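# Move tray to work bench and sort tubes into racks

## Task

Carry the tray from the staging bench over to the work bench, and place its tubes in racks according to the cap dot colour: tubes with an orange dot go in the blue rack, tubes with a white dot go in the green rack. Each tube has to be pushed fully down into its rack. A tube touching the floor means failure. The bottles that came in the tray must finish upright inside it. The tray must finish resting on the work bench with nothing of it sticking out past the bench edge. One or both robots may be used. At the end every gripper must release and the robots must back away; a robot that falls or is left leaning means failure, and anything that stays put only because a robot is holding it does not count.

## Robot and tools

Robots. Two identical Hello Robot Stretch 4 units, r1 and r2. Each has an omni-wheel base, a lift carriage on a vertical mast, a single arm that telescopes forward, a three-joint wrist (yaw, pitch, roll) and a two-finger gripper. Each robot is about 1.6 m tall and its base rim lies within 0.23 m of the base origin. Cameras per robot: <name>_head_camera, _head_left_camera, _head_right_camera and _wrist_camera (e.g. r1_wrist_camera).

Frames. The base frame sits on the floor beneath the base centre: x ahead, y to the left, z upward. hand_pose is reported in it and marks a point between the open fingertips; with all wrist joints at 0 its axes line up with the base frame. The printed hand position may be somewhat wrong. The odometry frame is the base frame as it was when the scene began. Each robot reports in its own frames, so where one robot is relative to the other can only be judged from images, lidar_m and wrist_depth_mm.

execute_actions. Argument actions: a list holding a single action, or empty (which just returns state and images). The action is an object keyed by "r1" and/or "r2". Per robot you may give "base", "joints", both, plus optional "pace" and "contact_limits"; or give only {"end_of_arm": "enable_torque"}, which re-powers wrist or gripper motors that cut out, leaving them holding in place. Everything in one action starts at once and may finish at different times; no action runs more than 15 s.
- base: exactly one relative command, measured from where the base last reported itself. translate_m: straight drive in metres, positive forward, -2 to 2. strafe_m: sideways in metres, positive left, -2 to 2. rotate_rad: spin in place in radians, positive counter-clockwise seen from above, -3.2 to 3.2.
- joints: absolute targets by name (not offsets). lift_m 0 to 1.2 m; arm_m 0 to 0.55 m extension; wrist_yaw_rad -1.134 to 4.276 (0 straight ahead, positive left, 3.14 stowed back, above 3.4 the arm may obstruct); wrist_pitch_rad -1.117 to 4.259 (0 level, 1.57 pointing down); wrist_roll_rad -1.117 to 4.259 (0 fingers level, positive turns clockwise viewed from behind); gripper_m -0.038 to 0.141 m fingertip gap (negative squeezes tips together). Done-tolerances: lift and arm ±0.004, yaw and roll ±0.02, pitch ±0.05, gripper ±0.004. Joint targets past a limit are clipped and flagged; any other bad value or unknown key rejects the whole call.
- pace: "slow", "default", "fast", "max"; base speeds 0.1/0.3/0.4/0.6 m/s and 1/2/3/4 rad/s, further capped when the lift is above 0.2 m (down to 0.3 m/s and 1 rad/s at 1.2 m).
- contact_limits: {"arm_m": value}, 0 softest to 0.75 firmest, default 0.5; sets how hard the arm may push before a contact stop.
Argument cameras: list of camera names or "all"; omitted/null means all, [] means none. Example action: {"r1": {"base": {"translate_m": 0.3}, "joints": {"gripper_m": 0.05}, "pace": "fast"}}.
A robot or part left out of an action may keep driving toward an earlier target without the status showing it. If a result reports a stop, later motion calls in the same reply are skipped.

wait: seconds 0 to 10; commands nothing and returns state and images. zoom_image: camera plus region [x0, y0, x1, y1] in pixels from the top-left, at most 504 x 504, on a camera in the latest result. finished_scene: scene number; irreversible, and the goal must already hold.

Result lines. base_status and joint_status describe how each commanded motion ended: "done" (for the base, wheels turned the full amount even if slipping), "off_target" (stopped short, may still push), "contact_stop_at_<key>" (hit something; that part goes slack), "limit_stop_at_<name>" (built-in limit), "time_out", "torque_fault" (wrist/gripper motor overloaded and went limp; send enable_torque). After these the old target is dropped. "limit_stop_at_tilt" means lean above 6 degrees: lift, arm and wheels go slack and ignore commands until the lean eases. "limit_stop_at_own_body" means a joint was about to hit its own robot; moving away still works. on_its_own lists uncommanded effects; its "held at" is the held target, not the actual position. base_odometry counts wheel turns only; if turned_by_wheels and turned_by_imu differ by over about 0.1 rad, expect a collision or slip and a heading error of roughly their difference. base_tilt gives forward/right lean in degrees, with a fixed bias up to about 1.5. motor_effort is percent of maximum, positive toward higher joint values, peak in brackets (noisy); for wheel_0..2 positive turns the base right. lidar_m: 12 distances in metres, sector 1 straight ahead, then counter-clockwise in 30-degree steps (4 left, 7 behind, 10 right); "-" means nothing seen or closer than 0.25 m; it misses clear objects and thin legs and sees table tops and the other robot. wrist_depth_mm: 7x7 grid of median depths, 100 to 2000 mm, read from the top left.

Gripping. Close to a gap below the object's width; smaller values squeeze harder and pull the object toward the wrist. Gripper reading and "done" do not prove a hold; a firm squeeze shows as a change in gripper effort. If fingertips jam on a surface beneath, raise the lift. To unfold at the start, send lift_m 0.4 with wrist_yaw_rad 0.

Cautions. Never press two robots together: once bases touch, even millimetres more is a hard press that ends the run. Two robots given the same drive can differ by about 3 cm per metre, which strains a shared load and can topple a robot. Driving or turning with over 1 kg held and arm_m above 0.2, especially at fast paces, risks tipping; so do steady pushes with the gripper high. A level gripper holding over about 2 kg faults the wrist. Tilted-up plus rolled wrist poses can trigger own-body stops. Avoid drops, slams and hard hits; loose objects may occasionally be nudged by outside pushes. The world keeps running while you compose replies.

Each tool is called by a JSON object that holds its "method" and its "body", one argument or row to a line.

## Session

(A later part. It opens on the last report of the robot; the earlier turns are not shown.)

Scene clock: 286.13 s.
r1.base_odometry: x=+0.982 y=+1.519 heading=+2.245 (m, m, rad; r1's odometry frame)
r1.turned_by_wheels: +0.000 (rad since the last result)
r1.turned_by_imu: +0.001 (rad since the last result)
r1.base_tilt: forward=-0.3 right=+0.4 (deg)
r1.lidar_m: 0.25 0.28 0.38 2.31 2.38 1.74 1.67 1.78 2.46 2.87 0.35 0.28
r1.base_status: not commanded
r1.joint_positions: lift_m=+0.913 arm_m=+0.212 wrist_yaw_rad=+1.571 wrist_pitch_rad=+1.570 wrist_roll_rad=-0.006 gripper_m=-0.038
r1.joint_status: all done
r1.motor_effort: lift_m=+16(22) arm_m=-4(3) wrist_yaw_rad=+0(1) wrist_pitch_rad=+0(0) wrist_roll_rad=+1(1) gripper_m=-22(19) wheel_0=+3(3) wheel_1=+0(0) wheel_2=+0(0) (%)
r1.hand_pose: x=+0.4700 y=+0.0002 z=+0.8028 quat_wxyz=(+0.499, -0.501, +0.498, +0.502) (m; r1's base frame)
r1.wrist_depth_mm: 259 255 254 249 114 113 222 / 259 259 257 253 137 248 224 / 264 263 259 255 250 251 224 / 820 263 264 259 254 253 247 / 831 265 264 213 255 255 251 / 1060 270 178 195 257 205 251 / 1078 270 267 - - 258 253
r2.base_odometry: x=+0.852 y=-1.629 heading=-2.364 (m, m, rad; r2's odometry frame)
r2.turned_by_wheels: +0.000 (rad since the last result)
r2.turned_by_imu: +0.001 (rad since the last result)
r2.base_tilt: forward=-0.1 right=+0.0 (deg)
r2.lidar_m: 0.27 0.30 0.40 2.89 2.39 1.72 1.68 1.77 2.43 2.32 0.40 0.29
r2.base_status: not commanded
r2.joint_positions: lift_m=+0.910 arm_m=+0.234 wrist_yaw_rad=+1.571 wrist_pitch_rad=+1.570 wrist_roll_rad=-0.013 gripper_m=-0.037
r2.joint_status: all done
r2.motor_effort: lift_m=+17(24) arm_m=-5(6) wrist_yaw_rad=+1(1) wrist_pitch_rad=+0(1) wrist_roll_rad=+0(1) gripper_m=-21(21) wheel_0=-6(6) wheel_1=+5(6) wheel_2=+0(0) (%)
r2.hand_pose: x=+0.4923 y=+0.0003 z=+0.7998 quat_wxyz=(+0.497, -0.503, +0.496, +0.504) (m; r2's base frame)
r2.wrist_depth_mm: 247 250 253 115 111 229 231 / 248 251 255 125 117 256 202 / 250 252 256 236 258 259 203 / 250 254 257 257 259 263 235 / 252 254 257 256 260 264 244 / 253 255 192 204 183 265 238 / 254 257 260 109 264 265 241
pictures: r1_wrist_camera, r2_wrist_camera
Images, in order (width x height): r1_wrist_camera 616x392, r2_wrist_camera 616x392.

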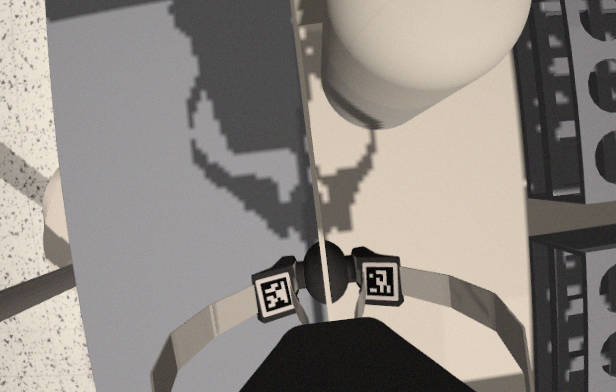

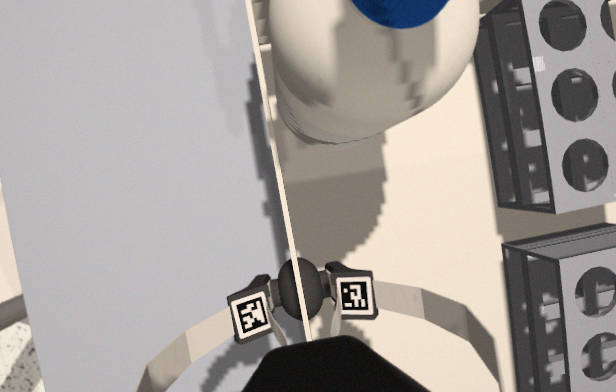

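{"method": "execute_actions", "body": {
  "actions": [
    {"r1": {"joints":{"gripper_m":0.03}}, "r2":{"joints":{"gripper_m":0.03}}}
  ],
  "cameras": []
}}

{"method": "execute_actions", "body": {
  "actions": [
    {"r1": {"joints":{"lift_m":0.99},"pace":"fast"}, "r2":{"joints":{"lift_m":0.99},"pace":"fast"}}
  ],
  "cameras": ["r2_wrist_camera","r1_wrist_camera"]
}}

{"method": "execute_actions", "body": {
  "actions": [
    {"r1": {"base":{"translate_m":-0.3},"joints":{"arm_m":0.0},"pace":"max"}, "r2":{"base":{"translate_m":-0.3},"joints":{"arm_m":0.0},"pace":"max"}}
  ],
  "cameras": ["r2_head_camera","r1_head_camera"]
}}

Scene clock: 291.90 s.
r1.base_odometry: x=+0.982 y=+1.519 heading=+2.245 (m, m, rad; r1's odometry frame)
r1.turned_by_wheels: +0.000 (rad since the last result)
r1.turned_by_imu: +0.001 (rad since the last result)
r1.base_tilt: forward=-0.3 right=+0.3 (deg)
r1.lidar_m: 0.25 0.28 0.41 2.32 2.40 1.76 1.70 1.77 2.48 2.88 0.38 0.26
r1.base_status: not commanded
r1.joint_positions: lift_m=+0.913 arm_m=+0.212 wrist_yaw_rad=+1.571 wrist_pitch_rad=+1.570 wrist_roll_rad=-0.006 gripper_m=+0.030
r1.joint_status: all done
r1.motor_effort: lift_m=+17(17) arm_m=-4(4) wrist_yaw_rad=+0(1) wrist_pitch_rad=+0(0) wrist_roll_rad=+1(1) gripper_m=-3(22) wheel_0=+3(3) wheel_1=+0(0) wheel_2=+0(0) (%)
r1.hand_pose: x=+0.4700 y=+0.0002 z=+0.8028 quat_wxyz=(+0.499, -0.501, +0.498, +0.502) (m; r1's base frame)
r1.wrist_depth_mm: 259 258 257 182 117 117 225 / 263 259 260 254 134 252 225 / 265 262 262 258 257 255 251 / 809 265 263 262 257 258 250 / 820 267 264 262 220 259 245 / 1060 270 268 262 263 260 236 / 1025 270 271 - - 265 238
r2.base_odometry: x=+0.852 y=-1.629 heading=-2.364 (m, m, rad; r2's odometry frame)
r2.turned_by_wheels: +0.000 (rad since the last result)
r2.turned_by_imu: +0.001 (rad since the last result)
r2.base_tilt: forward=+0.0 right=+0.0 (deg)
r2.lidar_m: 0.27 0.30 0.42 2.91 2.40 1.71 1.68 1.76 2.40 2.30 0.41 0.29
r2.base_status: not commanded
r2.joint_positions: lift_m=+0.910 arm_m=+0.234 wrist_yaw_rad=+1.571 wrist_pitch_rad=+1.570 wrist_roll_rad=-0.013 gripper_m=+0.030
r2.joint_status: all done
r2.motor_effort: lift_m=+17(17) arm_m=-5(6) wrist_yaw_rad=+1(0) wrist_pitch_rad=+0(1) wrist_roll_rad=-1(1) gripper_m=-6(21) wheel_0=-6(6) wheel_1=+6(6) wheel_2=+0(0) (%)
r2.hand_pose: x=+0.4923 y=+0.0003 z=+0.7998 quat_wxyz=(+0.497, -0.503, +0.496, +0.504) (m; r2's base frame)
r2.wrist_depth_mm: 248 251 255 118 116 234 236 / 249 252 257 128 122 260 225 / 251 253 258 221 264 263 209 / 251 255 259 259 264 266 240 / 252 255 259 262 265 270 255 / 254 256 198 262 197 270 243 / 256 258 262 109 266 271 244
pictures: none
No camera images: the call's "cameras" was empty. Leave "cameras" out to get every camera's image.

Scene clock: 293.00 s.
r1.base_odometry: x=+0.982 y=+1.519 heading=+2.245 (m, m, rad; r1's odometry frame)
r1.turned_by_wheels: +0.000 (rad since the last result)
r1.turned_by_imu: +0.000 (rad since the last result)
r1.base_tilt: forward=-0.2 right=+0.3 (deg)
r1.lidar_m: 0.25 0.28 0.39 2.34 2.43 1.77 1.69 1.77 2.45 2.86 0.36 0.29
r1.base_status: not commanded
r1.joint_positions: lift_m=+0.990 arm_m=+0.212 wrist_yaw_rad=+1.571 wrist_pitch_rad=+1.570 wrist_roll_rad=-0.006 gripper_m=+0.030
r1.joint_status: all done
r1.motor_effort: lift_m=+22(25) arm_m=-4(4) wrist_yaw_rad=-1(1) wrist_pitch_rad=+0(1) wrist_roll_rad=+1(1) gripper_m=-5(4) wheel_0=+3(3) wheel_1=+0(0) wheel_2=+0(0) (%)
r1.hand_pose: x=+0.4700 y=+0.0002 z=+0.8794 quat_wxyz=(+0.499, -0.501, +0.498, +0.502) (m; r1's base frame)
r1.wrist_depth_mm: 1060 332 332 281 154 270 267 / 1078 338 334 329 191 300 268 / 1078 340 338 334 332 327 272 / 1078 342 340 338 334 334 325 / 1118 345 343 342 220 332 290 / 1138 349 343 342 340 279 278 / 1118 1138 347 - - 340 300
r2.base_odometry: x=+0.852 y=-1.629 heading=-2.364 (m, m, rad; r2's odometry frame)
r2.turned_by_wheels: +0.000 (rad since the last result)
r2.turned_by_imu: +0.000 (rad since the last result)
r2.base_tilt: forward=+0.0 right=+0.0 (deg)
r2.lidar_m: 0.26 0.29 0.41 2.89 2.39 1.70 1.69 1.77 2.44 2.32 0.42 0.29
r2.base_status: not commanded
r2.joint_positions: lift_m=+0.990 arm_m=+0.234 wrist_yaw_rad=+1.571 wrist_pitch_rad=+1.570 wrist_roll_rad=-0.013 gripper_m=+0.030
r2.joint_status: all done
r2.motor_effort: lift_m=+22(23) arm_m=-5(6) wrist_yaw_rad=+1(1) wrist_pitch_rad=+0(0) wrist_roll_rad=-1(1) gripper_m=-4(3) wheel_0=-6(6) wheel_1=+6(5) wheel_2=+0(0) (%)
r2.hand_pose: x=+0.4923 y=+0.0003 z=+0.8794 quat_wxyz=(+0.497, -0.503, +0.496, +0.504) (m; r2's base frame)
r2.wrist_depth_mm: 324 329 332 262 290 286 309 / 676 329 334 196 204 289 336 / 1042 330 338 255 343 289 324 / 854 332 336 340 343 343 343 / 854 334 338 343 345 324 296 / 866 336 198 342 197 325 296 / 1078 336 342 109 349 297 298
pictures: r1_wrist_camera, r2_wrist_camera
Images, in order (width x height): r1_wrist_camera 616x392, r2_wrist_camera 616x392.

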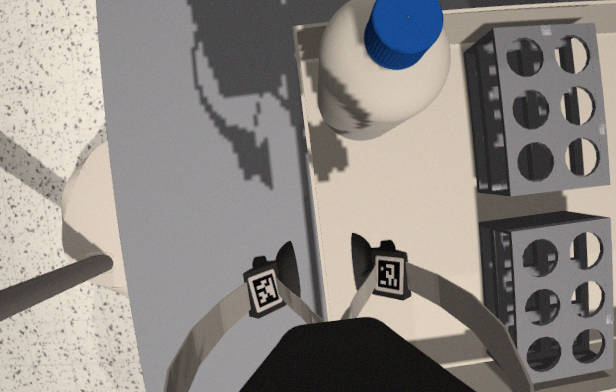

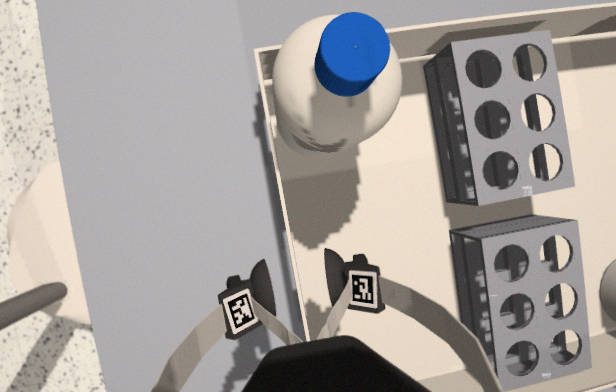

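Scene clock: 295.27 s.
r1.base_odometry: x=+1.169 y=+1.285 heading=+2.245 (m, m, rad; r1's odometry frame)
r1.turned_by_wheels: +0.000 (rad since the last result)
r1.turned_by_imu: +0.002 (rad since the last result)
r1.base_tilt: forward=-0.2 right=+0.3 (deg)
r1.lidar_m: 0.54 0.58 0.83 2.43 1.96 1.46 1.39 1.46 2.01 2.86 0.79 0.61
r1.base_status: done
r1.joint_positions: lift_m=+0.990 arm_m=+0.001 wrist_yaw_rad=+1.571 wrist_pitch_rad=+1.570 wrist_roll_rad=-0.006 gripper_m=+0.030
r1.joint_status: all done
r1.motor_effort: lift_m=+22(22) arm_m=-4(7) wrist_yaw_rad=-1(1) wrist_pitch_rad=+0(0) wrist_roll_rad=+1(1) gripper_m=-6(2) wheel_0=-3(8) wheel_1=-1(9) wheel_2=+0(12) (%)
r1.hand_pose: x=+0.2590 y=+0.0002 z=+0.8794 quat_wxyz=(+0.499, -0.501, +0.498, +0.502) (m; r1's base frame)
r1.wrist_depth_mm: 1078 1078 1078 1078 1078 1078 1060 / 1078 1078 1060 1078 1060 1060 1042 / 1098 1078 891 1060 1078 1078 1078 / 1098 1098 866 1060 1078 1118 1098 / 1098 1118 891 1118 221 1078 1078 / 473 1118 917 1098 1118 1098 1078 / 418 1138 1138 - - 1098 1098
r2.base_odometry: x=+1.066 y=-1.419 heading=-2.364 (m, m, rad; r2's odometry frame)
r2.turned_by_wheels: -0.001 (rad since the last result)
r2.turned_by_imu: -0.001 (rad since the last result)
r2.base_tilt: forward=-0.1 right=+0.0 (deg)
r2.lidar_m: 0.56 0.60 0.85 2.89 1.99 1.39 1.35 1.45 1.99 2.42 0.83 0.60
r2.base_status: done
r2.joint_positions: lift_m=+0.990 arm_m=+0.002 wrist_yaw_rad=+1.571 wrist_pitch_rad=+1.570 wrist_roll_rad=-0.013 gripper_m=+0.030
r2.joint_status: all done
r2.motor_effort: lift_m=+22(22) arm_m=-6(8) wrist_yaw_rad=+1(1) wrist_pitch_rad=-1(0) wrist_roll_rad=+0(1) gripper_m=-5(5) wheel_0=-4(12) wheel_1=-5(10) wheel_2=-1(13) (%)
r2.hand_pose: x=+0.2601 y=+0.0002 z=+0.8794 quat_wxyz=(+0.497, -0.503, +0.496, +0.504) (m; r2's base frame)
r2.wrist_depth_mm: 1042 1042 1078 1078 1098 1118 1138 / 1042 1060 1098 1098 1118 1138 1160 / 1042 1060 1098 1098 1098 1138 1138 / 1060 866 878 1098 1138 1138 1138 / 1060 866 878 1098 1118 1138 1160 / 1060 878 198 1118 196 1160 1160 / 480 1098 1098 109 1138 1138 1182
pictures: r1_head_camera, r2_head_camera
Images, in order (width x height): r1_head_camera 420x560, r2_head_camera 420x560.

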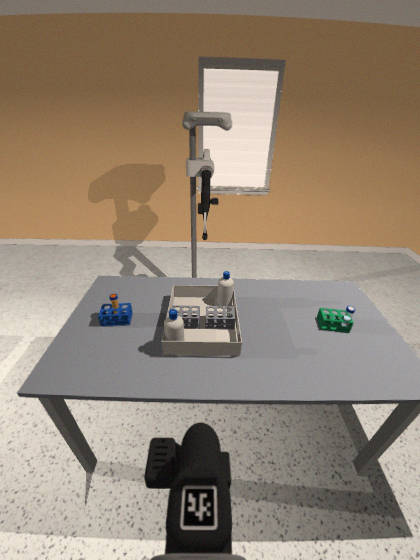

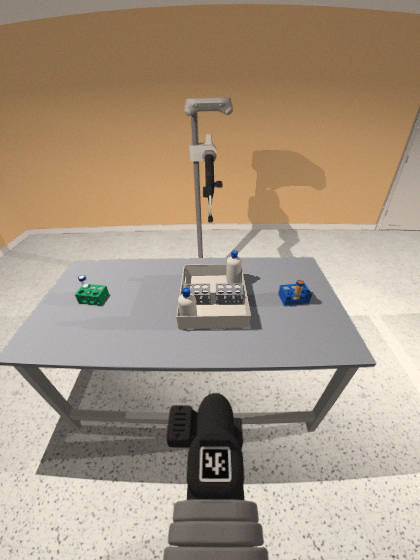

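{"method": "zoom_image", "body": {
  "camera": "r2_head_camera",
  "region": [265, 265, 325, 315]
}}

{"method": "zoom_image", "body": {
  "camera": "r1_head_camera",
  "region": [310, 295, 370, 345]
}}

Region (265, 265, 325, 315) of r2_head_camera's 420x560 image, scaled by 8.400, with more detail than that image has.

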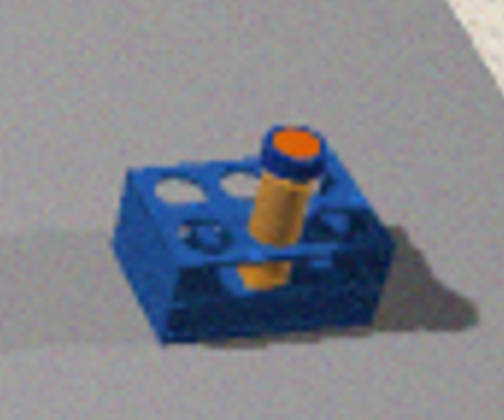

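Region (310, 295, 370, 345) of r1_head_camera's 420x560 image, scaled by 8.400, with more detail than that image has.

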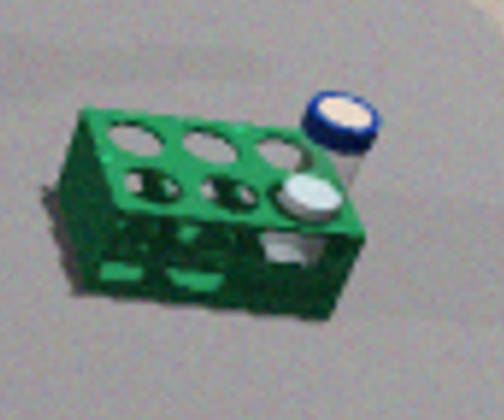

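{"method": "finished_scene", "body": {
  "scene": 1
}}

The scene is finished: the task was done.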